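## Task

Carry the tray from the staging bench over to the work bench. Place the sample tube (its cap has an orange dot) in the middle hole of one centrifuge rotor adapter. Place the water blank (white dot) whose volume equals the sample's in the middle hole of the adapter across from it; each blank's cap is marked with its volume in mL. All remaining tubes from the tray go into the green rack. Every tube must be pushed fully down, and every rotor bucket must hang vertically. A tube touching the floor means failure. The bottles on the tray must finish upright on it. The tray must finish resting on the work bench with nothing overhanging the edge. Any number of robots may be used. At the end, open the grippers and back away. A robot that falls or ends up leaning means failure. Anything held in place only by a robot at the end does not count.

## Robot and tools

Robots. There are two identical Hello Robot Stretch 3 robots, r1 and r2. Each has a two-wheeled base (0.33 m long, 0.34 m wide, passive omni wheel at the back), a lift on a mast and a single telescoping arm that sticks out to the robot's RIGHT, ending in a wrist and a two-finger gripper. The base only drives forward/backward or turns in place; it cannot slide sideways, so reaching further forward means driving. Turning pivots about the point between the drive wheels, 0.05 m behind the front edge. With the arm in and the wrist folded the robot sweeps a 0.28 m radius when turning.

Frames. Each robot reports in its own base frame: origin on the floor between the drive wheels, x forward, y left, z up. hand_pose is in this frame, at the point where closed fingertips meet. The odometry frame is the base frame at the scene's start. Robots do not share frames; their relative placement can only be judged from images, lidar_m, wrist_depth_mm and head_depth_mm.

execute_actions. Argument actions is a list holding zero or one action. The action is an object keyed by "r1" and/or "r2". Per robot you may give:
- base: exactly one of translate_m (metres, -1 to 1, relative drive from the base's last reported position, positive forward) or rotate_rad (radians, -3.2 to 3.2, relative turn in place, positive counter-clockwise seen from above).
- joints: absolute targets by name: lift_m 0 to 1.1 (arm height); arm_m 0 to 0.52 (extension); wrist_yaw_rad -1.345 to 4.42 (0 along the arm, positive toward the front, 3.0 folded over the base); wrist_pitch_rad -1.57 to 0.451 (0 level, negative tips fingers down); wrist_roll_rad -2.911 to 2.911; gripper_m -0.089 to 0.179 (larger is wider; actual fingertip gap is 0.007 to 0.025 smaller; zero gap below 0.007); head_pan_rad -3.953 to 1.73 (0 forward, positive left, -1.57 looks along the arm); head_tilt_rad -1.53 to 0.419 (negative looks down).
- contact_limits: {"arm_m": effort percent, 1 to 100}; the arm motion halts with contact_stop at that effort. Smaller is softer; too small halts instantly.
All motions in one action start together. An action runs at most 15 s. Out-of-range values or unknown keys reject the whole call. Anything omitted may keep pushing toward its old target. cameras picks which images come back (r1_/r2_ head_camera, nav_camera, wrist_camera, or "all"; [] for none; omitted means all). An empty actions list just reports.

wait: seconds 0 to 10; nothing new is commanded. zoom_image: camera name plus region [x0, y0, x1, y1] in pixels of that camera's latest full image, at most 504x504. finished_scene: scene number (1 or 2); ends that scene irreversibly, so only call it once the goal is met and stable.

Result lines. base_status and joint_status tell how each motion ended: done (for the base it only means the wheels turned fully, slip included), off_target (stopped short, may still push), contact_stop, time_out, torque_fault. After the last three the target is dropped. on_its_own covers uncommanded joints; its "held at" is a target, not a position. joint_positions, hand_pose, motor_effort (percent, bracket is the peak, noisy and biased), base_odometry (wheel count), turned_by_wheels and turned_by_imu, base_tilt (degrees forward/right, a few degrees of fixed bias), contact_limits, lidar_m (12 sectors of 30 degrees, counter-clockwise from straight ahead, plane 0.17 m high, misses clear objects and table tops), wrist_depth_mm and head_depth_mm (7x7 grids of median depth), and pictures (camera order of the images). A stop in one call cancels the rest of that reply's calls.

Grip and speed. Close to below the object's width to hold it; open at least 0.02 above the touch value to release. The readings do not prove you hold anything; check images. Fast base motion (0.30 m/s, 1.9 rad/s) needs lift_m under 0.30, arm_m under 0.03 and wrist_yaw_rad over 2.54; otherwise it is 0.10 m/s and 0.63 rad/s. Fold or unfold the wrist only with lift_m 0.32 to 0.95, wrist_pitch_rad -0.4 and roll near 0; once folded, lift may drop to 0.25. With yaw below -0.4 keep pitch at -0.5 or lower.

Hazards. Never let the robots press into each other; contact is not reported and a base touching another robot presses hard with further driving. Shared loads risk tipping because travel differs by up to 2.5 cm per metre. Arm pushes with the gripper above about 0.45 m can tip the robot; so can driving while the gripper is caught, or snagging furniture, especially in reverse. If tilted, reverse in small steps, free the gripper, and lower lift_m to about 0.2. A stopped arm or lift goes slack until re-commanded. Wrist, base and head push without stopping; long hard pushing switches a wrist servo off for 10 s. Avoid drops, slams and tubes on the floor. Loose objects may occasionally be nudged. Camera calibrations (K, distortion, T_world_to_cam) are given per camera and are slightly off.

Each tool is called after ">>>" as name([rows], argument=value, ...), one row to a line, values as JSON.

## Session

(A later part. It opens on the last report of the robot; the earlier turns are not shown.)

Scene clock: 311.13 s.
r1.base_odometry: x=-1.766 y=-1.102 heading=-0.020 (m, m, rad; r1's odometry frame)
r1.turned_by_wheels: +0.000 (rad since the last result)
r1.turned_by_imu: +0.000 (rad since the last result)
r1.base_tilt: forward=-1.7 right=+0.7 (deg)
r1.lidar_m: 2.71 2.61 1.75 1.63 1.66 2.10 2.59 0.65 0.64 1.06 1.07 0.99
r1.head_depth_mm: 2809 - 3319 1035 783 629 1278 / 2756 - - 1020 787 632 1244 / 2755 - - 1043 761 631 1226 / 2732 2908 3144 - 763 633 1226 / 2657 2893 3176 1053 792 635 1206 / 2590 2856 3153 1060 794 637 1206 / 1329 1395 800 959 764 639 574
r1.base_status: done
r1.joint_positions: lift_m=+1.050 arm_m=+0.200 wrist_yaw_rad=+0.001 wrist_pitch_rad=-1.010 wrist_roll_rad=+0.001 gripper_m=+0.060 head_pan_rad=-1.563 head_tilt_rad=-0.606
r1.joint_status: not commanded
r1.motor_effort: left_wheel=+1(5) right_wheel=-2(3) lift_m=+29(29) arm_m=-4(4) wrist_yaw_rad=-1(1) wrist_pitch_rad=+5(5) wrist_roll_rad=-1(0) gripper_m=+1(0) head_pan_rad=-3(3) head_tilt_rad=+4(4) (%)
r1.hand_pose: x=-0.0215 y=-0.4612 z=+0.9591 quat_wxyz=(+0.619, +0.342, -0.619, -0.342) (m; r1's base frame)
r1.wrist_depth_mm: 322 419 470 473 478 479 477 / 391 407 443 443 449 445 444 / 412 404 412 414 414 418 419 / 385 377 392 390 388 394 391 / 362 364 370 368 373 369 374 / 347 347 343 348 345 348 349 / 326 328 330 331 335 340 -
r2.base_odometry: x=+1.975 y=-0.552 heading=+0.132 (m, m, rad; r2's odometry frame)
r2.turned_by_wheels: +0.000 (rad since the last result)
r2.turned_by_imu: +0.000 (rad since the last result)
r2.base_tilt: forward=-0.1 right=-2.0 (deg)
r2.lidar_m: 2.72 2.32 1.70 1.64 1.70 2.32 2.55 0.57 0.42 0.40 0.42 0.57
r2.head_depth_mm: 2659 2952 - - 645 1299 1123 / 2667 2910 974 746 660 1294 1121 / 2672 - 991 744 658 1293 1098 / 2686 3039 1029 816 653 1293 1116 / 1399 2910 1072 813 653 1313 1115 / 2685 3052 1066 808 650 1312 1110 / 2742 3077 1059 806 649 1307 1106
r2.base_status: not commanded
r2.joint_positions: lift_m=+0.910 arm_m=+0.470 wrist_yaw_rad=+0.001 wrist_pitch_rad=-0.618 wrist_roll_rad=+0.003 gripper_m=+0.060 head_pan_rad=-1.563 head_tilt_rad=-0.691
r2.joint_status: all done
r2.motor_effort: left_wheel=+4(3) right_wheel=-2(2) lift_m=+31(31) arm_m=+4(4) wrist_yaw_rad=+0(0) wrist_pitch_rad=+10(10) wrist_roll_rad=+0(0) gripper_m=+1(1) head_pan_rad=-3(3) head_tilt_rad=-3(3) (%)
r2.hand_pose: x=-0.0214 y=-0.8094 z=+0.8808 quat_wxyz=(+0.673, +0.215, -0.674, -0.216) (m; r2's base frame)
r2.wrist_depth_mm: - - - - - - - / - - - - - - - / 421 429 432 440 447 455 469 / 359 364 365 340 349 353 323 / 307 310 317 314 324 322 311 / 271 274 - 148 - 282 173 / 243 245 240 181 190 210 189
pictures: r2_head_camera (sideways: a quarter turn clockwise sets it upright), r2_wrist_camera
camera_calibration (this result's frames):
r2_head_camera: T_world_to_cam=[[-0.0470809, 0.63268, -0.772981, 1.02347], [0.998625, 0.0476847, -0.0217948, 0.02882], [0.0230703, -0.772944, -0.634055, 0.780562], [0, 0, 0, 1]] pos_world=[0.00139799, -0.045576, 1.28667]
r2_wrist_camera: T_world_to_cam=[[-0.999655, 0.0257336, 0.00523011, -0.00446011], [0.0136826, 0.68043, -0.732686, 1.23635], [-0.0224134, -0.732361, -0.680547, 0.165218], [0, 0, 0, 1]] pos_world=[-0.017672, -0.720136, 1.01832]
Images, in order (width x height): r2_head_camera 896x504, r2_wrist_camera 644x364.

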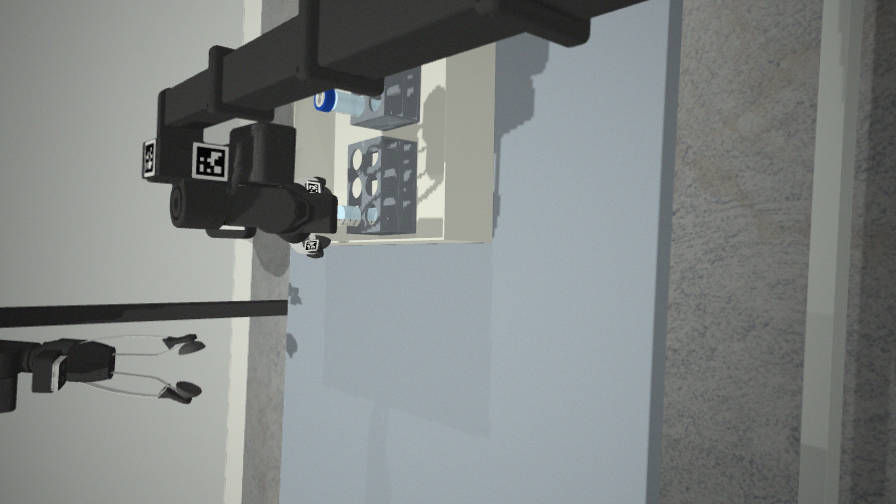

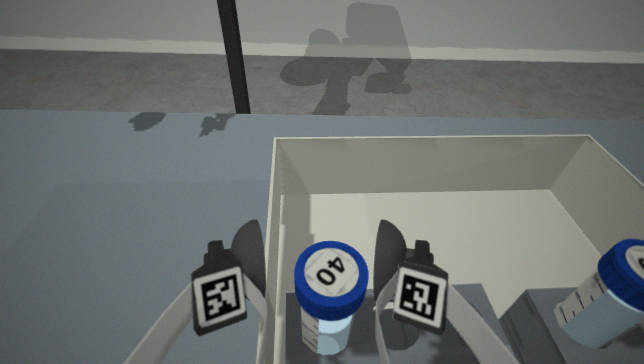

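>>> execute_actions([
  {"r1":{"base":{"rotate_rad":0.1}},"r2":{"base":{"translate_m":-0.005},"joints":{"lift_m":0.905,"arm_m":0.46}}},
], cameras=[])

>>> execute_actions([
  {"r2":{"joints":{"gripper_m":0.0}}},
], cameras=["r2_wrist_camera"])

>>> execute_actions([
  {"r2":{"joints":{"lift_m":1.04}}},
], cameras=["r2_wrist_camera"])

>>> execute_actions([
  {"r1":{"base":{"translate_m":0.33}},"r2":{"base":{"translate_m":-0.5},"joints":{"arm_m":0.33}}},
], cameras=["r2_wrist_camera","r2_head_camera","r1_wrist_camera","r1_head_camera"])

Scene clock: 318.73 s.
r1.base_odometry: x=-1.766 y=-1.102 heading=+0.080 (m, m, rad; r1's odometry frame)
r1.turned_by_wheels: +0.100 (rad since the last result)
r1.turned_by_imu: +0.101 (rad since the last result)
r1.base_tilt: forward=-1.9 right=+0.6 (deg)
r1.lidar_m: 2.71 2.32 1.69 1.63 1.69 2.31 2.59 0.64 0.96 1.06 1.10 0.98
r1.head_depth_mm: 2733 - 3199 1034 782 630 1223 / 2689 - - 1019 784 628 1225 / 2684 - - 1038 761 633 1221 / 2682 2815 3155 - 762 633 1229 / 2622 2925 3155 1051 792 635 1205 / 1386 1406 846 932 768 637 1210 / 2634 1355 3192 975 787 638 1205
r1.base_status: done
r1.joint_positions: lift_m=+1.050 arm_m=+0.200 wrist_yaw_rad=+0.001 wrist_pitch_rad=-1.010 wrist_roll_rad=+0.001 gripper_m=+0.060 head_pan_rad=-1.563 head_tilt_rad=-0.606
r1.joint_status: not commanded
r1.motor_effort: left_wheel=-3(5) right_wheel=+1(4) lift_m=+30(29) arm_m=-4(4) wrist_yaw_rad=-1(1) wrist_pitch_rad=+5(5) wrist_roll_rad=-1(0) gripper_m=-1(0) head_pan_rad=-3(2) head_tilt_rad=+4(4) (%)
r1.hand_pose: x=-0.0215 y=-0.4611 z=+0.9591 quat_wxyz=(+0.619, +0.342, -0.619, -0.342) (m; r1's base frame)
r1.wrist_depth_mm: 400 346 467 474 482 477 480 / 406 402 433 444 444 446 444 / 406 408 412 416 418 417 421 / 372 352 391 388 386 391 394 / 362 366 374 368 373 370 372 / 345 347 344 349 345 346 350 / 331 331 328 329 331 331 330
r2.base_odometry: x=+1.970 y=-0.553 heading=+0.132 (m, m, rad; r2's odometry frame)
r2.turned_by_wheels: +0.000 (rad since the last result)
r2.turned_by_imu: +0.000 (rad since the last result)
r2.base_tilt: forward=-0.2 right=-1.9 (deg)
r2.lidar_m: 2.73 2.32 1.70 1.63 1.70 2.33 2.55 0.57 0.42 0.40 0.42 0.57
r2.head_depth_mm: 2682 3009 - - 646 1304 1131 / 2680 2907 996 747 661 1294 1121 / 2683 2915 952 746 659 1292 1099 / 2693 2987 1031 816 656 1290 1117 / 948 2941 1077 812 653 1320 1112 / 2736 3067 1068 808 651 1313 1113 / 2729 3112 1062 805 650 1309 1108
r2.base_status: done
r2.joint_positions: lift_m=+0.905 arm_m=+0.460 wrist_yaw_rad=+0.001 wrist_pitch_rad=-0.618 wrist_roll_rad=+0.003 gripper_m=+0.060 head_pan_rad=-1.563 head_tilt_rad=-0.691
r2.joint_status: all done
r2.motor_effort: left_wheel=+3(4) right_wheel=-2(7) lift_m=+30(31) arm_m=-4(5) wrist_yaw_rad=+0(1) wrist_pitch_rad=+11(11) wrist_roll_rad=-1(1) gripper_m=+1(1) head_pan_rad=-2(1) head_tilt_rad=-3(3) (%)
r2.hand_pose: x=-0.0214 y=-0.8003 z=+0.8758 quat_wxyz=(+0.673, +0.215, -0.674, -0.216) (m; r2's base frame)
r2.wrist_depth_mm: - - - - - - - / - - - - - - - / 413 424 431 321 333 338 451 / 352 355 356 345 351 358 319 / 306 306 306 165 319 317 270 / 268 268 - 173 - 220 176 / 238 238 236 183 186 203 188
pictures: none
No camera images: the call's "cameras" was empty. Leave "cameras" out to get every camera's image.

Scene clock: 319.83 s.
r1.base_odometry: x=-1.766 y=-1.102 heading=+0.080 (m, m, rad; r1's odometry frame)
r1.turned_by_wheels: +0.000 (rad since the last result)
r1.turned_by_imu: +0.000 (rad since the last result)
r1.base_tilt: forward=-1.6 right=+0.7 (deg)
r1.lidar_m: 2.71 2.34 1.70 1.63 1.69 2.31 2.59 0.64 0.96 1.06 1.10 0.99
r1.head_depth_mm: 2719 - 3194 1033 783 629 1220 / 2666 - - 1020 785 632 1222 / 2681 - - 1047 760 632 1230 / 2671 2863 3130 - 761 633 1226 / 2631 2909 3174 1051 791 633 1206 / 1387 1399 843 931 767 636 1207 / 2641 1350 3186 985 786 639 1208
r1.base_status: not commanded
r1.joint_positions: lift_m=+1.050 arm_m=+0.200 wrist_yaw_rad=+0.001 wrist_pitch_rad=-1.010 wrist_roll_rad=+0.001 gripper_m=+0.060 head_pan_rad=-1.563 head_tilt_rad=-0.606
r1.joint_status: not commanded
r1.motor_effort: left_wheel=-2(2) right_wheel=+1(1) lift_m=+29(28) arm_m=-4(4) wrist_yaw_rad=-1(1) wrist_pitch_rad=+5(5) wrist_roll_rad=+0(0) gripper_m=+0(0) head_pan_rad=-3(2) head_tilt_rad=+3(4) (%)
r1.hand_pose: x=-0.0215 y=-0.4611 z=+0.9591 quat_wxyz=(+0.619, +0.342, -0.619, -0.342) (m; r1's base frame)
r1.wrist_depth_mm: 401 351 466 481 479 481 478 / 409 402 435 448 447 446 450 / 410 407 414 413 416 418 419 / 373 351 386 389 389 392 396 / 364 365 371 366 373 370 371 / 345 345 344 349 343 351 351 / 332 331 329 331 328 329 332
r2.base_odometry: x=+1.970 y=-0.553 heading=+0.132 (m, m, rad; r2's odometry frame)
r2.turned_by_wheels: +0.000 (rad since the last result)
r2.turned_by_imu: +0.000 (rad since the last result)
r2.base_tilt: forward=-0.1 right=-1.9 (deg)
r2.lidar_m: 2.73 2.32 1.70 1.64 1.70 2.34 2.55 0.57 0.42 0.40 0.42 0.57
r2.head_depth_mm: 2663 2993 - - 645 1307 1123 / 2657 2899 997 748 662 1297 1125 / 2633 2883 967 747 658 1291 1099 / 2667 2992 1055 813 656 1290 1115 / 950 2938 1073 810 653 1312 1113 / 2707 3093 1071 808 649 1308 1113 / 2725 3058 1060 803 649 1308 1107
r2.base_status: not commanded
r2.joint_positions: lift_m=+0.905 arm_m=+0.460 wrist_yaw_rad=+0.001 wrist_pitch_rad=-0.618 wrist_roll_rad=+0.003 gripper_m=+0.000 head_pan_rad=-1.563 head_tilt_rad=-0.691
r2.joint_status: all done
r2.motor_effort: left_wheel=+3(3) right_wheel=-2(2) lift_m=+31(30) arm_m=-4(4) wrist_yaw_rad=+0(1) wrist_pitch_rad=+11(10) wrist_roll_rad=+0(1) gripper_m=-11(88) head_pan_rad=-2(2) head_tilt_rad=-3(5) (%)
r2.hand_pose: x=-0.0214 y=-0.8003 z=+0.8758 quat_wxyz=(+0.673, +0.215, -0.674, -0.216) (m; r2's base frame)
r2.wrist_depth_mm: - - - - - - - / - - - - - - - / 415 425 431 325 327 335 457 / 352 358 357 341 351 357 323 / 306 309 315 159 313 318 267 / 267 269 280 149 255 220 176 / 239 243 237 183 182 195 189
pictures: r2_wrist_camera
camera_calibration (this result's frames):
r2_wrist_camera: T_world_to_cam=[[-0.999655, 0.0257318, 0.00522976, -0.00466894], [0.0136809, 0.680407, -0.732707, 1.22651], [-0.0224122, -0.732383, -0.680524, 0.168449], [0, 0, 0, 1]] pos_world=[-0.0176718, -0.711036, 1.01333]
Images, in order (width x height): r2_wrist_camera 644x364.

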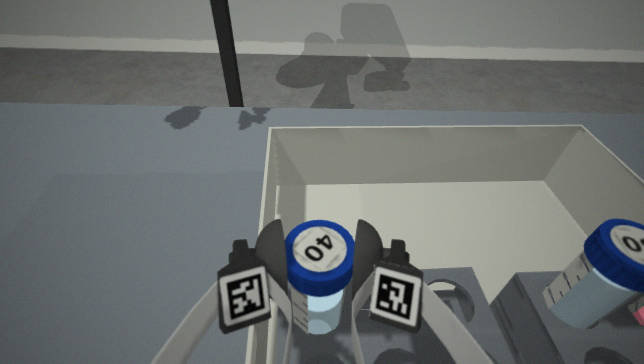

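Scene clock: 321.90 s.
r1.base_odometry: x=-1.766 y=-1.102 heading=+0.080 (m, m, rad; r1's odometry frame)
r1.turned_by_wheels: +0.000 (rad since the last result)
r1.turned_by_imu: +0.000 (rad since the last result)
r1.base_tilt: forward=-1.6 right=+0.7 (deg)
r1.lidar_m: 2.72 2.33 1.70 1.63 1.69 2.30 2.59 0.64 0.96 1.06 1.10 0.99
r1.head_depth_mm: 2736 - 3164 1035 785 629 1219 / 2670 - - 1014 783 631 1219 / 2678 - - 1043 762 634 1223 / 2670 2870 3137 - 764 635 1218 / 2646 2885 3155 1051 792 634 1205 / 1332 1437 3135 970 767 637 1208 / 1325 767 3186 985 787 637 1205
r1.base_status: not commanded
r1.joint_positions: lift_m=+1.050 arm_m=+0.200 wrist_yaw_rad=+0.001 wrist_pitch_rad=-1.010 wrist_roll_rad=+0.001 gripper_m=+0.060 head_pan_rad=-1.563 head_tilt_rad=-0.606
r1.joint_status: not commanded
r1.motor_effort: left_wheel=-2(2) right_wheel=+1(1) lift_m=+29(29) arm_m=-4(4) wrist_yaw_rad=+0(1) wrist_pitch_rad=+5(5) wrist_roll_rad=-1(0) gripper_m=+0(1) head_pan_rad=-3(3) head_tilt_rad=+3(4) (%)
r1.hand_pose: x=-0.0215 y=-0.4611 z=+0.9591 quat_wxyz=(+0.619, +0.342, -0.619, -0.342) (m; r1's base frame)
r1.wrist_depth_mm: 407 403 465 475 473 477 475 / 408 417 438 441 443 446 448 / 409 404 414 411 415 413 422 / 371 353 394 391 390 391 392 / 366 365 368 371 373 371 369 / 345 345 342 348 344 349 351 / 329 332 329 328 331 332 333
r2.base_odometry: x=+1.970 y=-0.553 heading=+0.132 (m, m, rad; r2's odometry frame)
r2.turned_by_wheels: +0.000 (rad since the last result)
r2.turned_by_imu: +0.000 (rad since the last result)
r2.base_tilt: forward=+0.0 right=-2.1 (deg)
r2.lidar_m: 2.73 2.32 1.70 1.64 1.70 2.32 2.55 0.57 0.42 0.40 0.42 0.57
r2.head_depth_mm: - 2993 1033 749 663 1300 1125 / 2738 3000 1006 745 661 1296 1125 / - 3067 1030 747 658 1295 1098 / 2698 3030 1033 814 656 1288 1115 / 949 2925 1074 812 654 1307 1116 / 2699 3078 1065 807 650 1313 1112 / 2720 3079 1057 807 649 1309 1106
r2.base_status: not commanded
r2.joint_positions: lift_m=+1.040 arm_m=+0.460 wrist_yaw_rad=+0.001 wrist_pitch_rad=-0.618 wrist_roll_rad=+0.003 gripper_m=+0.000 head_pan_rad=-1.563 head_tilt_rad=-0.691
r2.joint_status: all done
r2.motor_effort: left_wheel=+4(3) right_wheel=-2(2) lift_m=+46(47) arm_m=-4(4) wrist_yaw_rad=-1(1) wrist_pitch_rad=+10(11) wrist_roll_rad=+0(1) gripper_m=-10(11) head_pan_rad=-2(2) head_tilt_rad=-4(3) (%)
r2.hand_pose: x=-0.0214 y=-0.8003 z=+1.0103 quat_wxyz=(+0.673, +0.215, -0.674, -0.216) (m; r2's base frame)
r2.wrist_depth_mm: - - - - - - - / - - - - - - - / - - - - - - - / 532 538 547 564 569 552 575 / 463 465 485 159 446 441 490 / 405 410 425 148 427 412 437 / 366 368 358 300 359 376 311
pictures: r2_wrist_camera
camera_calibration (this result's frames):
r2_wrist_camera: T_world_to_cam=[[-0.999655, 0.0257309, 0.00522948, -0.00537269], [0.0136806, 0.680407, -0.732707, 1.32508], [-0.0224114, -0.732383, -0.680524, 0.259997], [0, 0, 0, 1]] pos_world=[-0.0176717, -0.711035, 1.14785]
Images, in order (width x height): r2_wrist_camera 644x364.

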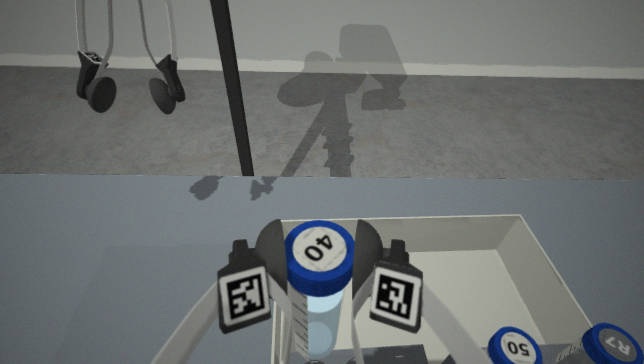

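Scene clock: 327.87 s.
r1.base_odometry: x=-1.437 y=-1.076 heading=+0.079 (m, m, rad; r1's odometry frame)
r1.turned_by_wheels: +0.000 (rad since the last result)
r1.turned_by_imu: +0.000 (rad since the last result)
r1.base_tilt: forward=-1.7 right=+0.5 (deg)
r1.lidar_m: 2.37 2.33 1.70 1.63 1.70 2.31 1.50 0.92 1.10 1.06 1.10 0.70
r1.head_depth_mm: 2717 - 3224 1035 784 630 1223 / 2674 - - 994 752 631 1229 / 2705 - - 994 718 632 1224 / 2683 2838 3153 - 761 633 1221 / 2670 2924 3173 977 781 635 1204 / 2677 2892 3145 1056 793 637 1203 / 1313 2849 3174 1060 797 637 1204
r1.base_status: done
r1.joint_positions: lift_m=+1.050 arm_m=+0.200 wrist_yaw_rad=+0.001 wrist_pitch_rad=-1.010 wrist_roll_rad=+0.001 gripper_m=+0.060 head_pan_rad=-1.563 head_tilt_rad=-0.606
r1.joint_status: not commanded
r1.motor_effort: left_wheel=-3(3) right_wheel=+2(5) lift_m=+29(29) arm_m=-4(4) wrist_yaw_rad=-1(1) wrist_pitch_rad=+5(5) wrist_roll_rad=-1(1) gripper_m=-1(0) head_pan_rad=-2(3) head_tilt_rad=+4(4) (%)
r1.hand_pose: x=-0.0215 y=-0.4611 z=+0.9591 quat_wxyz=(+0.619, +0.342, -0.619, -0.342) (m; r1's base frame)
r1.wrist_depth_mm: 428 469 402 396 421 482 476 / 437 445 398 406 413 443 447 / 415 411 404 410 413 407 418 / 387 388 354 389 386 383 392 / 367 363 363 363 372 369 371 / 346 349 342 349 341 346 347 / 331 328 329 329 330 331 331
r2.base_odometry: x=+1.474 y=-0.619 heading=+0.132 (m, m, rad; r2's odometry frame)
r2.turned_by_wheels: +0.000 (rad since the last result)
r2.turned_by_imu: +0.002 (rad since the last result)
r2.base_tilt: forward=+0.1 right=-2.0 (deg)
r2.lidar_m: 1.85 2.32 1.70 1.64 1.70 2.34 2.06 2.27 0.42 0.40 0.42 0.57
r2.head_depth_mm: - 3018 2714 830 664 719 1145 / - 3093 1091 823 662 1305 1085 / - - 1039 813 657 1289 1116 / 2669 3055 1034 816 656 1288 1101 / 2708 3059 1075 814 654 1291 1113 / 2683 3005 996 781 650 1310 1113 / 945 3094 1006 750 648 1301 1111
r2.base_status: done
r2.joint_positions: lift_m=+1.040 arm_m=+0.330 wrist_yaw_rad=+0.001 wrist_pitch_rad=-0.618 wrist_roll_rad=+0.003 gripper_m=+0.000 head_pan_rad=-1.563 head_tilt_rad=-0.691
r2.joint_status: all done
r2.motor_effort: left_wheel=+3(4) right_wheel=-1(6) lift_m=+46(46) arm_m=-4(4) wrist_yaw_rad=+0(0) wrist_pitch_rad=+11(10) wrist_roll_rad=-1(0) gripper_m=-11(11) head_pan_rad=-3(2) head_tilt_rad=-4(4) (%)
r2.hand_pose: x=-0.0214 y=-0.6703 z=+1.0103 quat_wxyz=(+0.673, +0.215, -0.674, -0.216) (m; r2's base frame)
r2.wrist_depth_mm: - - - - - - - / - - - - - - - / 638 - - - - - - / 510 510 545 552 568 - - / 332 444 481 159 478 518 - / 336 402 422 148 437 435 - / 345 366 363 327 358 382 -
pictures: r1_head_camera (sideways: a quarter turn clockwise sets it upright), r1_wrist_camera, r2_head_camera (sideways: a quarter turn clockwise sets it upright), r2_wrist_camera
camera_calibration (this result's frames):
r1_head_camera: T_world_to_cam=[[0.0402303, 0.524862, -0.850236, 1.12776], [0.998708, -0.0475545, 0.0178995, -0.0306908], [-0.0310378, -0.849858, -0.526097, 0.644345], [0, 0, 0, 1]] pos_world=[0.0052802, -0.0457743, 1.2984]
r1_wrist_camera: T_world_to_cam=[[-0.998975, -0.0442679, 0.00949462, -0.054517], [-0.0447827, 0.935317, -0.350966, 0.792188], [0.00665603, -0.351031, -0.93634, 0.900176], [0, 0, 0, 1]] pos_world=[-0.0249763, -0.427371, 1.12142]
r2_head_camera: T_world_to_cam=[[-0.047081, 0.63268, -0.772981, 1.02347], [0.998625, 0.047685, -0.0217948, 0.02882], [0.0230704, -0.772944, -0.634055, 0.780562], [0, 0, 0, 1]] pos_world=[0.001398, -0.045576, 1.28667]
r2_wrist_camera: T_world_to_cam=[[-0.999655, 0.0257276, 0.00523473, -0.00872531], [0.0136744, 0.680407, -0.732707, 1.23662], [-0.0224125, -0.732383, -0.680524, 0.355206], [0, 0, 0, 1]] pos_world=[-0.0176714, -0.581036, 1.14785]
Images, in order (width x height): r1_head_camera 896x504, r1_wrist_camera 644x364, r2_head_camera 896x504, r2_wrist_camera 644x364.

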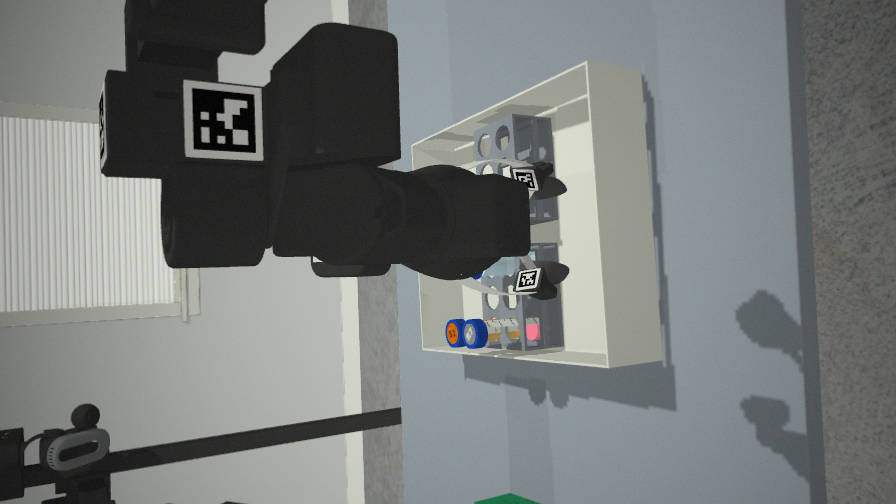

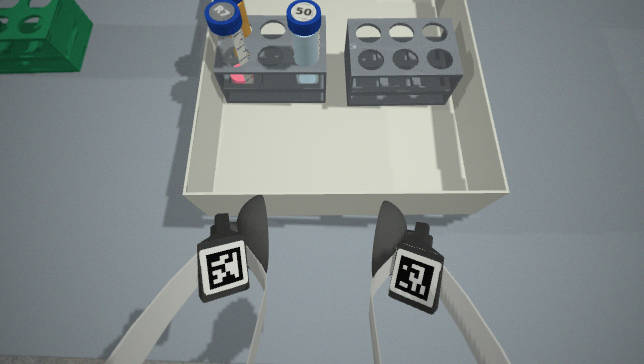

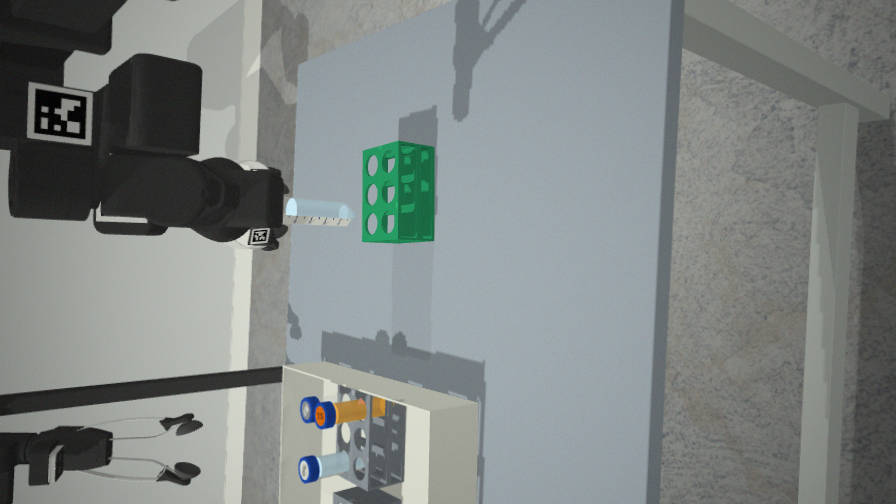

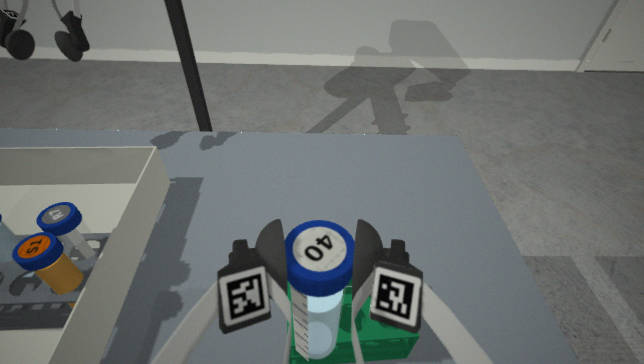

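>>> execute_actions([
  {"r1":{"base":{"translate_m":0.021},"joints":{"arm_m":0.425}},"r2":{"base":{"translate_m":0.004},"joints":{"arm_m":0.41,"lift_m":0.96}}},
], cameras=[])

>>> execute_actions([
  {"r1":{"joints":{"lift_m":0.99}}},
], cameras=["r2_wrist_camera","r2_head_camera","r1_wrist_camera","r1_nav_camera"])

>>> zoom_image(camera="r2_head_camera", region=[280,120,480,280])

Scene clock: 338.97 s.
r1.base_odometry: x=-1.416 y=-1.074 heading=+0.079 (m, m, rad; r1's odometry frame)
r1.turned_by_wheels: +0.000 (rad since the last result)
r1.turned_by_imu: -0.001 (rad since the last result)
r1.base_tilt: forward=-1.5 right=+0.5 (deg)
r1.lidar_m: 2.36 2.33 1.70 1.63 1.69 2.31 1.50 0.94 1.10 1.06 1.10 0.68
r1.head_depth_mm: 2693 - 3226 1036 755 629 1225 / 2669 3002 3258 994 771 631 1219 / 2662 - 3227 994 782 632 1228 / 2695 2909 3138 983 785 633 1205 / 2654 2914 3182 994 764 636 1201 / 2610 2891 3123 1055 796 636 1202 / 1351 2849 3169 1059 795 638 1206
r1.base_status: done
r1.joint_positions: lift_m=+1.050 arm_m=+0.425 wrist_yaw_rad=+0.001 wrist_pitch_rad=-1.009 wrist_roll_rad=+0.001 gripper_m=+0.060 head_pan_rad=-1.563 head_tilt_rad=-0.606
r1.joint_status: all done
r1.motor_effort: left_wheel=-3(4) right_wheel=+1(5) lift_m=+30(29) arm_m=+5(5) wrist_yaw_rad=-1(0) wrist_pitch_rad=+4(5) wrist_roll_rad=-1(0) gripper_m=+0(1) head_pan_rad=-2(3) head_tilt_rad=+4(4) (%)
r1.hand_pose: x=-0.0215 y=-0.6856 z=+0.9592 quat_wxyz=(+0.619, +0.342, -0.619, -0.342) (m; r1's base frame)
r1.wrist_depth_mm: 470 475 479 475 473 479 478 / 430 444 424 405 406 433 447 / 409 408 404 409 414 407 418 / 377 387 346 387 389 377 396 / 364 365 276 304 311 308 373 / 344 346 337 339 338 305 349 / 327 322 324 324 331 305 332
r2.base_odometry: x=+1.478 y=-0.618 heading=+0.132 (m, m, rad; r2's odometry frame)
r2.turned_by_wheels: +0.000 (rad since the last result)
r2.turned_by_imu: +0.000 (rad since the last result)
r2.base_tilt: forward=-0.1 right=-2.0 (deg)
r2.lidar_m: 1.85 2.32 1.70 1.64 1.70 2.33 2.06 2.28 0.42 0.40 0.42 0.57
r2.head_depth_mm: 2660 - 1028 828 665 730 1130 / 2633 - 1094 822 661 1300 1083 / 2671 - 1018 817 659 1291 1119 / 2676 3050 1036 815 655 1290 1095 / 2713 3075 1075 814 654 1287 1116 / 2689 3004 975 779 649 1312 1108 / 763 3046 1006 750 649 1308 1109
r2.base_status: done
r2.joint_positions: lift_m=+0.960 arm_m=+0.410 wrist_yaw_rad=+0.001 wrist_pitch_rad=-0.618 wrist_roll_rad=+0.003 gripper_m=+0.000 head_pan_rad=-1.563 head_tilt_rad=-0.691
r2.joint_status: all done
r2.motor_effort: left_wheel=+3(9) right_wheel=-3(4) lift_m=+31(36) arm_m=+4(4) wrist_yaw_rad=+0(1) wrist_pitch_rad=+11(11) wrist_roll_rad=+0(0) gripper_m=-11(10) head_pan_rad=-2(2) head_tilt_rad=-3(3) (%)
r2.hand_pose: x=-0.0214 y=-0.7494 z=+0.9308 quat_wxyz=(+0.673, +0.215, -0.674, -0.216) (m; r2's base frame)
r2.wrist_depth_mm: - - - - - - - / - - - - - - - / 513 514 524 525 534 - - / 404 409 437 442 448 469 - / 331 371 385 159 387 384 - / 290 328 338 148 348 340 361 / 282 293 286 229 237 302 304
pictures: none
No camera images: the call's "cameras" was empty. Leave "cameras" out to get every camera's image.

Scene clock: 340.33 s.
r1.base_odometry: x=-1.416 y=-1.074 heading=+0.079 (m, m, rad; r1's odometry frame)
r1.turned_by_wheels: +0.000 (rad since the last result)
r1.turned_by_imu: +0.000 (rad since the last result)
r1.base_tilt: forward=-1.6 right=+0.6 (deg)
r1.lidar_m: 2.37 2.33 1.70 1.64 1.69 2.30 1.49 0.94 1.10 1.06 1.10 0.68
r1.head_depth_mm: 2708 2977 - 989 755 629 1220 / 2700 2904 3249 993 771 632 1221 / 2662 2892 3127 992 783 632 1222 / 2684 2868 3154 954 784 633 1207 / 2676 2920 3149 993 764 635 1200 / 2643 2905 3150 1051 796 637 1205 / 1359 2855 3197 1057 795 637 1202
r1.base_status: not commanded
r1.joint_positions: lift_m=+0.990 arm_m=+0.425 wrist_yaw_rad=+0.001 wrist_pitch_rad=-1.009 wrist_roll_rad=+0.001 gripper_m=+0.060 head_pan_rad=-1.563 head_tilt_rad=-0.606
r1.joint_status: all done
r1.motor_effort: left_wheel=-2(3) right_wheel=+2(1) lift_m=+29(30) arm_m=+4(4) wrist_yaw_rad=-1(0) wrist_pitch_rad=+4(5) wrist_roll_rad=+0(0) gripper_m=+0(0) head_pan_rad=-2(2) head_tilt_rad=+4(4) (%)
r1.hand_pose: x=-0.0215 y=-0.6856 z=+0.8992 quat_wxyz=(+0.619, +0.342, -0.619, -0.342) (m; r1's base frame)
r1.wrist_depth_mm: 393 397 322 325 326 342 400 / 368 368 357 360 360 351 373 / 343 344 337 344 346 326 347 / 325 320 257 313 288 270 326 / 304 299 247 219 249 250 303 / 288 284 281 284 283 273 256 / 273 270 273 273 275 271 241
r2.base_odometry: x=+1.478 y=-0.618 heading=+0.132 (m, m, rad; r2's odometry frame)
r2.turned_by_wheels: +0.000 (rad since the last result)
r2.turned_by_imu: +0.000 (rad since the last result)
r2.base_tilt: forward=-0.1 right=-1.9 (deg)
r2.lidar_m: 1.86 2.32 1.70 1.64 1.70 2.33 2.06 2.27 0.42 0.40 0.42 0.57
r2.head_depth_mm: 2656 - 1029 829 664 732 1127 / 2604 - 1091 824 660 1293 1079 / 2676 - 1015 817 657 1298 1119 / 2704 3030 1034 817 658 1290 1095 / 2703 3036 1076 813 652 1286 1118 / 2683 2998 972 777 651 1307 1110 / 793 836 877 753 648 1306 1109
r2.base_status: not commanded
r2.joint_positions: lift_m=+0.960 arm_m=+0.410 wrist_yaw_rad=+0.001 wrist_pitch_rad=-0.618 wrist_roll_rad=+0.003 gripper_m=+0.000 head_pan_rad=-1.563 head_tilt_rad=-0.691
r2.joint_status: not commanded
r2.motor_effort: left_wheel=+3(3) right_wheel=-2(2) lift_m=+31(31) arm_m=+4(4) wrist_yaw_rad=+0(1) wrist_pitch_rad=+11(11) wrist_roll_rad=+0(1) gripper_m=-10(11) head_pan_rad=-2(3) head_tilt_rad=-3(2) (%)
r2.hand_pose: x=-0.0214 y=-0.7494 z=+0.9308 quat_wxyz=(+0.673, +0.215, -0.674, -0.216) (m; r2's base frame)
r2.wrist_depth_mm: - - - - - - - / - - - - - - - / 501 509 517 528 527 - - / 404 405 435 448 447 464 - / 328 369 382 159 385 389 - / 290 327 343 148 341 343 363 / 280 291 289 229 238 301 304
pictures: r1_nav_camera (sideways: a quarter turn counterclockwise sets it upright), r1_wrist_camera, r2_head_camera (sideways: a quarter turn clockwise sets it upright), r2_wrist_camera
camera_calibration (this result's frames):
r1_nav_camera: T_world_to_cam=[[0.0344977, -0.548947, 0.835145, -1.0508], [-0.997973, -0.0636338, -0.000603316, 0.0541236], [0.0534746, -0.833431, -0.55003, 0.667178], [0, 0, 0, 1]] pos_world=[0.0545868, -0.0173398, 1.24457]
r1_wrist_camera: T_world_to_cam=[[-0.998975, -0.0442613, 0.00952141, -0.0639029], [-0.0447818, 0.935098, -0.351549, 0.981452], [0.00665657, -0.351615, -0.936121, 0.764679], [0, 0, 0, 1]] pos_world=[-0.0249763, -0.65171, 1.06147]
r2_head_camera: T_world_to_cam=[[-0.047081, 0.63268, -0.772981, 1.02347], [0.998625, 0.0476849, -0.0217948, 0.02882], [0.0230703, -0.772944, -0.634055, 0.780562], [0, 0, 0, 1]] pos_world=[0.001398, -0.045576, 1.28667]
r2_wrist_camera: T_world_to_cam=[[-0.999655, 0.025727, 0.00523502, -0.00627456], [0.0136738, 0.680407, -0.732707, 1.23216], [-0.0224123, -0.732383, -0.680524, 0.243148], [0, 0, 0, 1]] pos_world=[-0.0176713, -0.660134, 1.06832]
Images, in order (width x height): r1_nav_camera 672x504, r1_wrist_camera 644x364, r2_head_camera 896x504, r2_wrist_camera 644x364.

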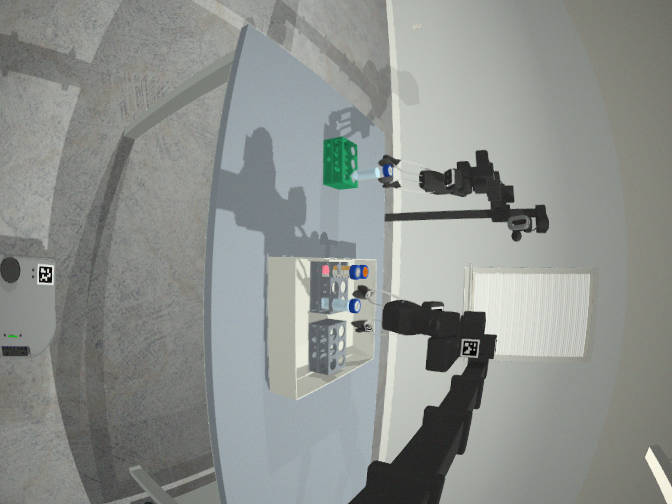

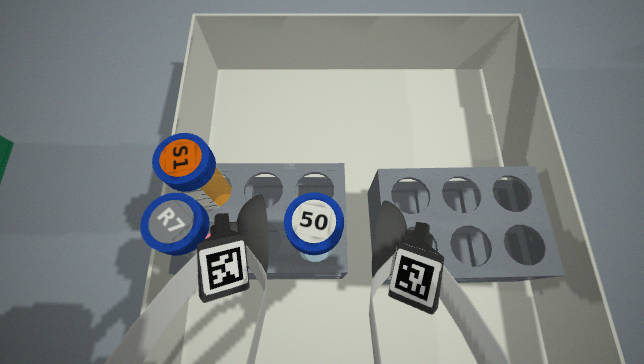

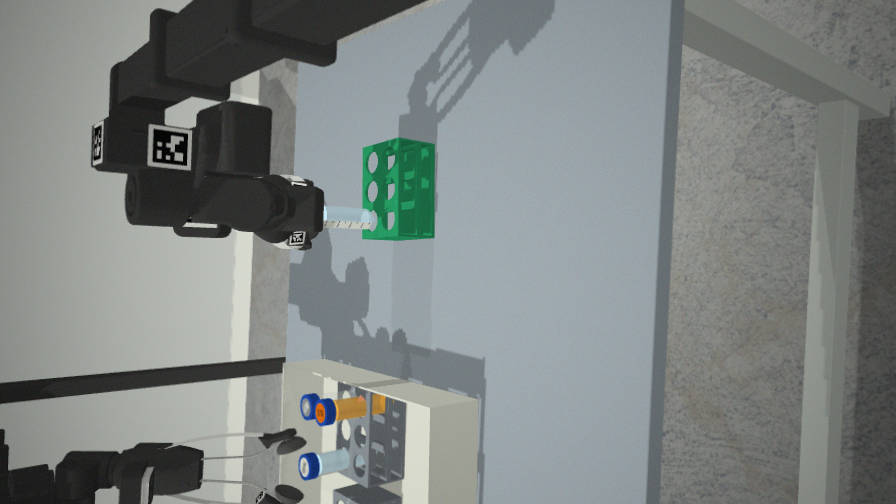

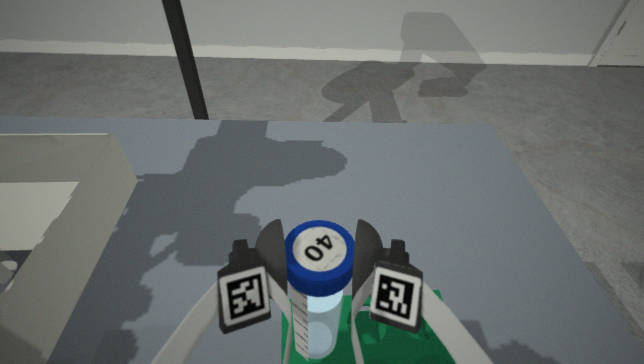

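Region (280, 120, 480, 280) of r2_head_camera's 896x504 image, scaled by 2.520, with more detail than that image has; it fills the top 403 rows of this view, and the rest is white.

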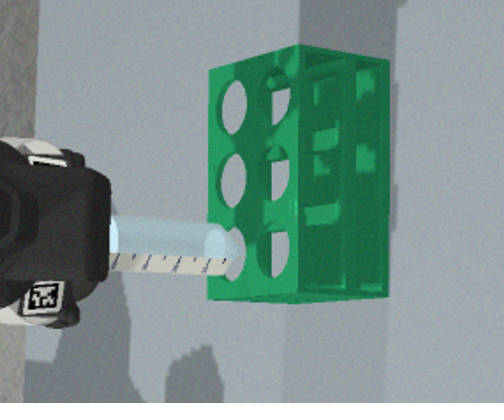

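>>> execute_actions([
  {"r1":{"joints":{"lift_m":0.967,"arm_m":0.432}},"r2":{"joints":{"arm_m":0.427}}},
], cameras=[])

>>> execute_actions([
  {"r1":{"joints":{"gripper_m":0.0}},"r2":{"joints":{"lift_m":0.935}}},
], cameras=["r2_wrist_camera","r2_head_camera","r1_wrist_camera","r1_nav_camera"])

>>> zoom_image(camera="r2_head_camera", region=[280,120,480,280])

>>> zoom_image(camera="r1_nav_camera", region=[290,110,430,220])

Scene clock: 350.77 s.
r1.base_odometry: x=-1.416 y=-1.074 heading=+0.079 (m, m, rad; r1's odometry frame)
r1.turned_by_wheels: +0.000 (rad since the last result)
r1.turned_by_imu: +0.000 (rad since the last result)
r1.base_tilt: forward=-1.6 right=+0.6 (deg)
r1.lidar_m: 2.36 2.33 1.70 1.63 1.69 2.31 1.50 0.94 1.10 1.06 1.09 0.68
r1.head_depth_mm: 2703 3009 3178 - 731 629 1221 / 2685 2936 - 988 770 630 1226 / 2673 2914 3117 994 781 632 1229 / 2671 2894 - 931 782 634 1205 / 2665 2936 3208 990 766 636 1205 / 2638 2887 3182 1056 795 637 1204 / 1358 2863 3132 1063 797 638 1215
r1.base_status: not commanded
r1.joint_positions: lift_m=+0.967 arm_m=+0.432 wrist_yaw_rad=+0.001 wrist_pitch_rad=-1.009 wrist_roll_rad=+0.001 gripper_m=+0.060 head_pan_rad=-1.563 head_tilt_rad=-0.606
r1.joint_status: all done
r1.motor_effort: left_wheel=-3(2) right_wheel=+1(1) lift_m=+30(28) arm_m=+4(4) wrist_yaw_rad=-1(1) wrist_pitch_rad=+5(5) wrist_roll_rad=+0(0) gripper_m=+1(0) head_pan_rad=-3(3) head_tilt_rad=+4(3) (%)
r1.hand_pose: x=-0.0215 y=-0.6926 z=+0.8762 quat_wxyz=(+0.619, +0.342, -0.619, -0.342) (m; r1's base frame)
r1.wrist_depth_mm: 362 361 302 303 305 295 370 / 339 341 334 339 340 323 341 / 315 310 316 316 319 310 313 / 297 190 235 239 262 265 255 / 281 159 223 162 226 225 229 / 265 229 258 260 261 237 219 / 253 251 250 252 254 253 219
r2.base_odometry: x=+1.478 y=-0.618 heading=+0.132 (m, m, rad; r2's odometry frame)
r2.turned_by_wheels: +0.000 (rad since the last result)
r2.turned_by_imu: +0.000 (rad since the last result)
r2.base_tilt: forward=-0.1 right=-1.9 (deg)
r2.lidar_m: 1.86 2.31 1.69 1.64 1.70 2.34 2.06 2.28 0.42 0.40 0.42 0.57
r2.head_depth_mm: 2642 - 1006 828 664 731 1126 / 2642 - 1091 826 661 1293 1082 / 2663 - 1038 821 659 1294 1118 / 2671 3049 1032 815 656 1289 1095 / 2721 3030 1075 812 654 1287 1116 / 2652 2998 979 777 652 1316 1115 / 869 832 876 750 649 1308 1112
r2.base_status: not commanded
r2.joint_positions: lift_m=+0.960 arm_m=+0.427 wrist_yaw_rad=+0.001 wrist_pitch_rad=-0.618 wrist_roll_rad=+0.003 gripper_m=+0.000 head_pan_rad=-1.563 head_tilt_rad=-0.691
r2.joint_status: all done
r2.motor_effort: left_wheel=+3(3) right_wheel=-2(2) lift_m=+31(31) arm_m=+4(4) wrist_yaw_rad=+0(0) wrist_pitch_rad=+10(10) wrist_roll_rad=-1(1) gripper_m=-11(11) head_pan_rad=-2(2) head_tilt_rad=-3(3) (%)
r2.hand_pose: x=-0.0214 y=-0.7664 z=+0.9308 quat_wxyz=(+0.673, +0.215, -0.674, -0.216) (m; r2's base frame)
r2.wrist_depth_mm: - - - - - - - / - - - - - - - / 500 515 517 533 532 - - / 392 418 435 442 457 466 - / 325 374 391 159 386 389 - / 292 326 332 148 349 343 361 / 275 295 288 231 267 306 306
pictures: none
No camera images: the call's "cameras" was empty. Leave "cameras" out to get every camera's image.

Scene clock: 351.87 s.
r1.base_odometry: x=-1.416 y=-1.074 heading=+0.079 (m, m, rad; r1's odometry frame)
r1.turned_by_wheels: +0.000 (rad since the last result)
r1.turned_by_imu: +0.000 (rad since the last result)
r1.base_tilt: forward=-1.6 right=+0.6 (deg)
r1.lidar_m: 2.35 2.34 1.70 1.63 1.70 2.31 1.50 0.94 1.10 1.06 1.10 0.68
r1.head_depth_mm: 2708 2951 3167 - 734 629 1220 / 2694 2937 - 989 770 630 1219 / 2629 2896 3085 992 785 631 1227 / 2664 2911 - 880 784 633 1199 / 2661 2917 3184 994 765 635 1197 / 2609 2888 3109 1056 792 635 1200 / 1375 2843 3113 1060 797 637 1207
r1.base_status: not commanded
r1.joint_positions: lift_m=+0.967 arm_m=+0.432 wrist_yaw_rad=+0.001 wrist_pitch_rad=-1.009 wrist_roll_rad=+0.001 gripper_m=+0.001 head_pan_rad=-1.563 head_tilt_rad=-0.606
r1.joint_status: all done
r1.motor_effort: left_wheel=-2(3) right_wheel=+0(1) lift_m=+29(29) arm_m=+5(5) wrist_yaw_rad=-1(0) wrist_pitch_rad=+5(4) wrist_roll_rad=-1(0) gripper_m=-11(84) head_pan_rad=-3(3) head_tilt_rad=+4(2) (%)
r1.hand_pose: x=-0.0215 y=-0.6926 z=+0.8762 quat_wxyz=(+0.619, +0.342, -0.619, -0.342) (m; r1's base frame)
r1.wrist_depth_mm: 364 364 303 305 306 292 367 / 340 340 335 336 339 325 343 / 317 307 315 315 316 310 317 / 296 190 235 239 260 264 255 / 279 160 221 159 226 227 229 / 267 237 259 261 242 238 219 / 252 227 251 251 251 253 219
r2.base_odometry: x=+1.478 y=-0.618 heading=+0.132 (m, m, rad; r2's odometry frame)
r2.turned_by_wheels: +0.000 (rad since the last result)
r2.turned_by_imu: +0.000 (rad since the last result)
r2.base_tilt: forward=+0.0 right=-1.9 (deg)
r2.lidar_m: 1.85 2.32 1.70 1.64 1.70 2.34 2.06 2.28 0.42 0.40 0.42 0.57
r2.head_depth_mm: 2659 2944 - 799 663 728 1128 / 2683 - 1071 824 662 1296 1082 / 2664 - 996 818 659 1296 1119 / 2686 3002 1034 814 655 1291 1093 / 2714 3080 1070 811 652 1285 1113 / 2646 2975 975 777 650 1310 1108 / 873 833 867 752 649 1305 1109
r2.base_status: not commanded
r2.joint_positions: lift_m=+0.935 arm_m=+0.427 wrist_yaw_rad=+0.001 wrist_pitch_rad=-0.618 wrist_roll_rad=+0.003 gripper_m=+0.000 head_pan_rad=-1.563 head_tilt_rad=-0.691
r2.joint_status: all done
r2.motor_effort: left_wheel=+3(3) right_wheel=-2(2) lift_m=+31(30) arm_m=+4(4) wrist_yaw_rad=-1(1) wrist_pitch_rad=+10(10) wrist_roll_rad=+0(1) gripper_m=-11(11) head_pan_rad=-2(2) head_tilt_rad=-4(3) (%)
r2.hand_pose: x=-0.0214 y=-0.7664 z=+0.9058 quat_wxyz=(+0.673, +0.215, -0.674, -0.216) (m; r2's base frame)
r2.wrist_depth_mm: - - - - - - - / - - - - - - - / 367 466 470 485 496 - - / 331 386 399 407 414 416 - / 289 345 349 159 354 355 - / 284 299 311 148 318 306 317 / 261 267 267 208 229 280 281
pictures: r1_nav_camera (sideways: a quarter turn counterclockwise sets it upright), r1_wrist_camera, r2_head_camera (sideways: a quarter turn clockwise sets it upright), r2_wrist_camera
camera_calibration (this result's frames):
r1_nav_camera: T_world_to_cam=[[0.0344976, -0.548947, 0.835145, -1.0508], [-0.997973, -0.0636337, -0.000603309, 0.0541236], [0.0534745, -0.833431, -0.55003, 0.667178], [0, 0, 0, 1]] pos_world=[0.0545868, -0.0173398, 1.24457]
r1_wrist_camera: T_world_to_cam=[[-0.998974, -0.0442705, 0.00952377, -0.0640016], [-0.0447909, 0.935082, -0.35159, 0.979946], [0.00665953, -0.351656, -0.936106, 0.740642], [0, 0, 0, 1]] pos_world=[-0.0249755, -0.658712, 1.03847]
r2_head_camera: T_world_to_cam=[[-0.0470811, 0.63268, -0.772981, 1.02347], [0.998625, 0.0476851, -0.0217948, 0.02882], [0.0230705, -0.772944, -0.634055, 0.780562], [0, 0, 0, 1]] pos_world=[0.00139801, -0.045576, 1.28667]
r2_wrist_camera: T_world_to_cam=[[-0.999655, 0.025726, 0.00523431, -0.00570603], [0.0136737, 0.680407, -0.732707, 1.22542], [-0.0224111, -0.732383, -0.680524, 0.213682], [0, 0, 0, 1]] pos_world=[-0.0176712, -0.67714, 1.04332]
Images, in order (width x height): r1_nav_camera 672x504, r1_wrist_camera 644x364, r2_head_camera 896x504, r2_wrist_camera 644x364.

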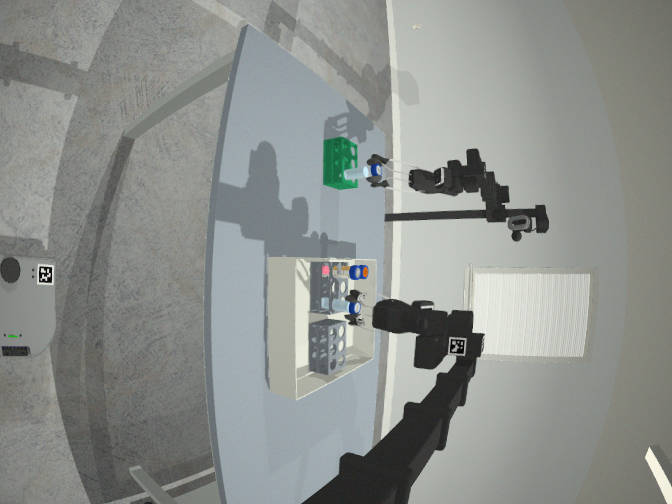

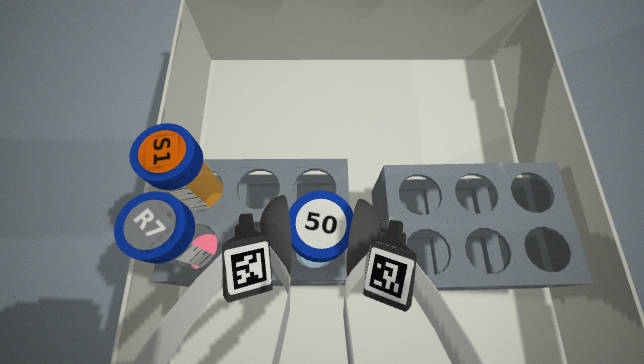

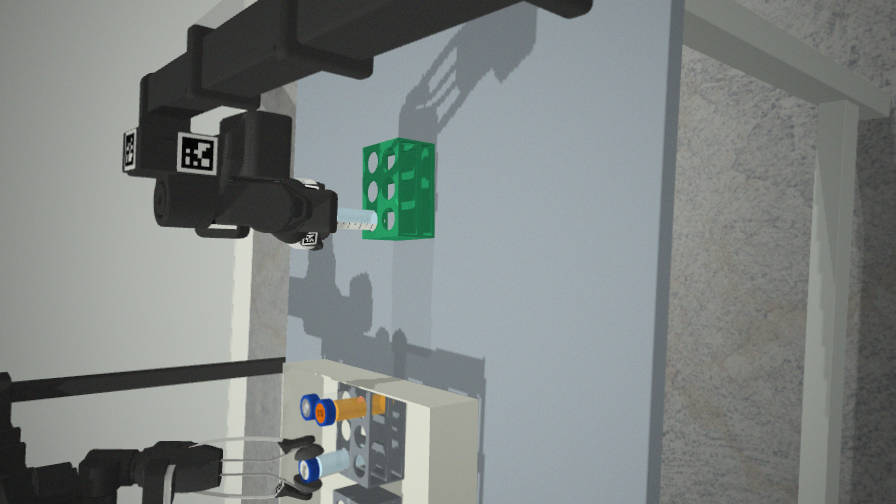

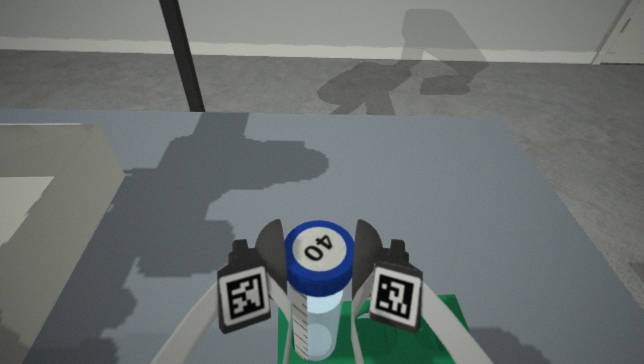

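Region (280, 120, 480, 280) of r2_head_camera's 896x504 image, scaled by 2.520, with more detail than that image has; it fills the top 403 rows of this view, and the rest is white.

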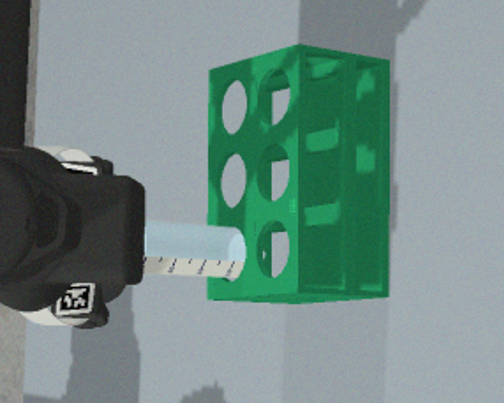

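Region (290, 110, 430, 220) of r1_nav_camera's 672x504 image, scaled by 3.600, with more detail than that image has; it fills the top 396 rows of this view, and the rest is white.

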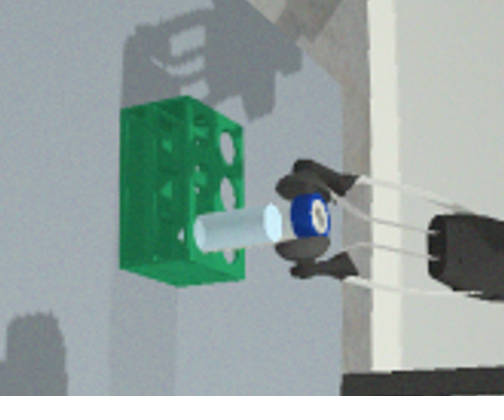

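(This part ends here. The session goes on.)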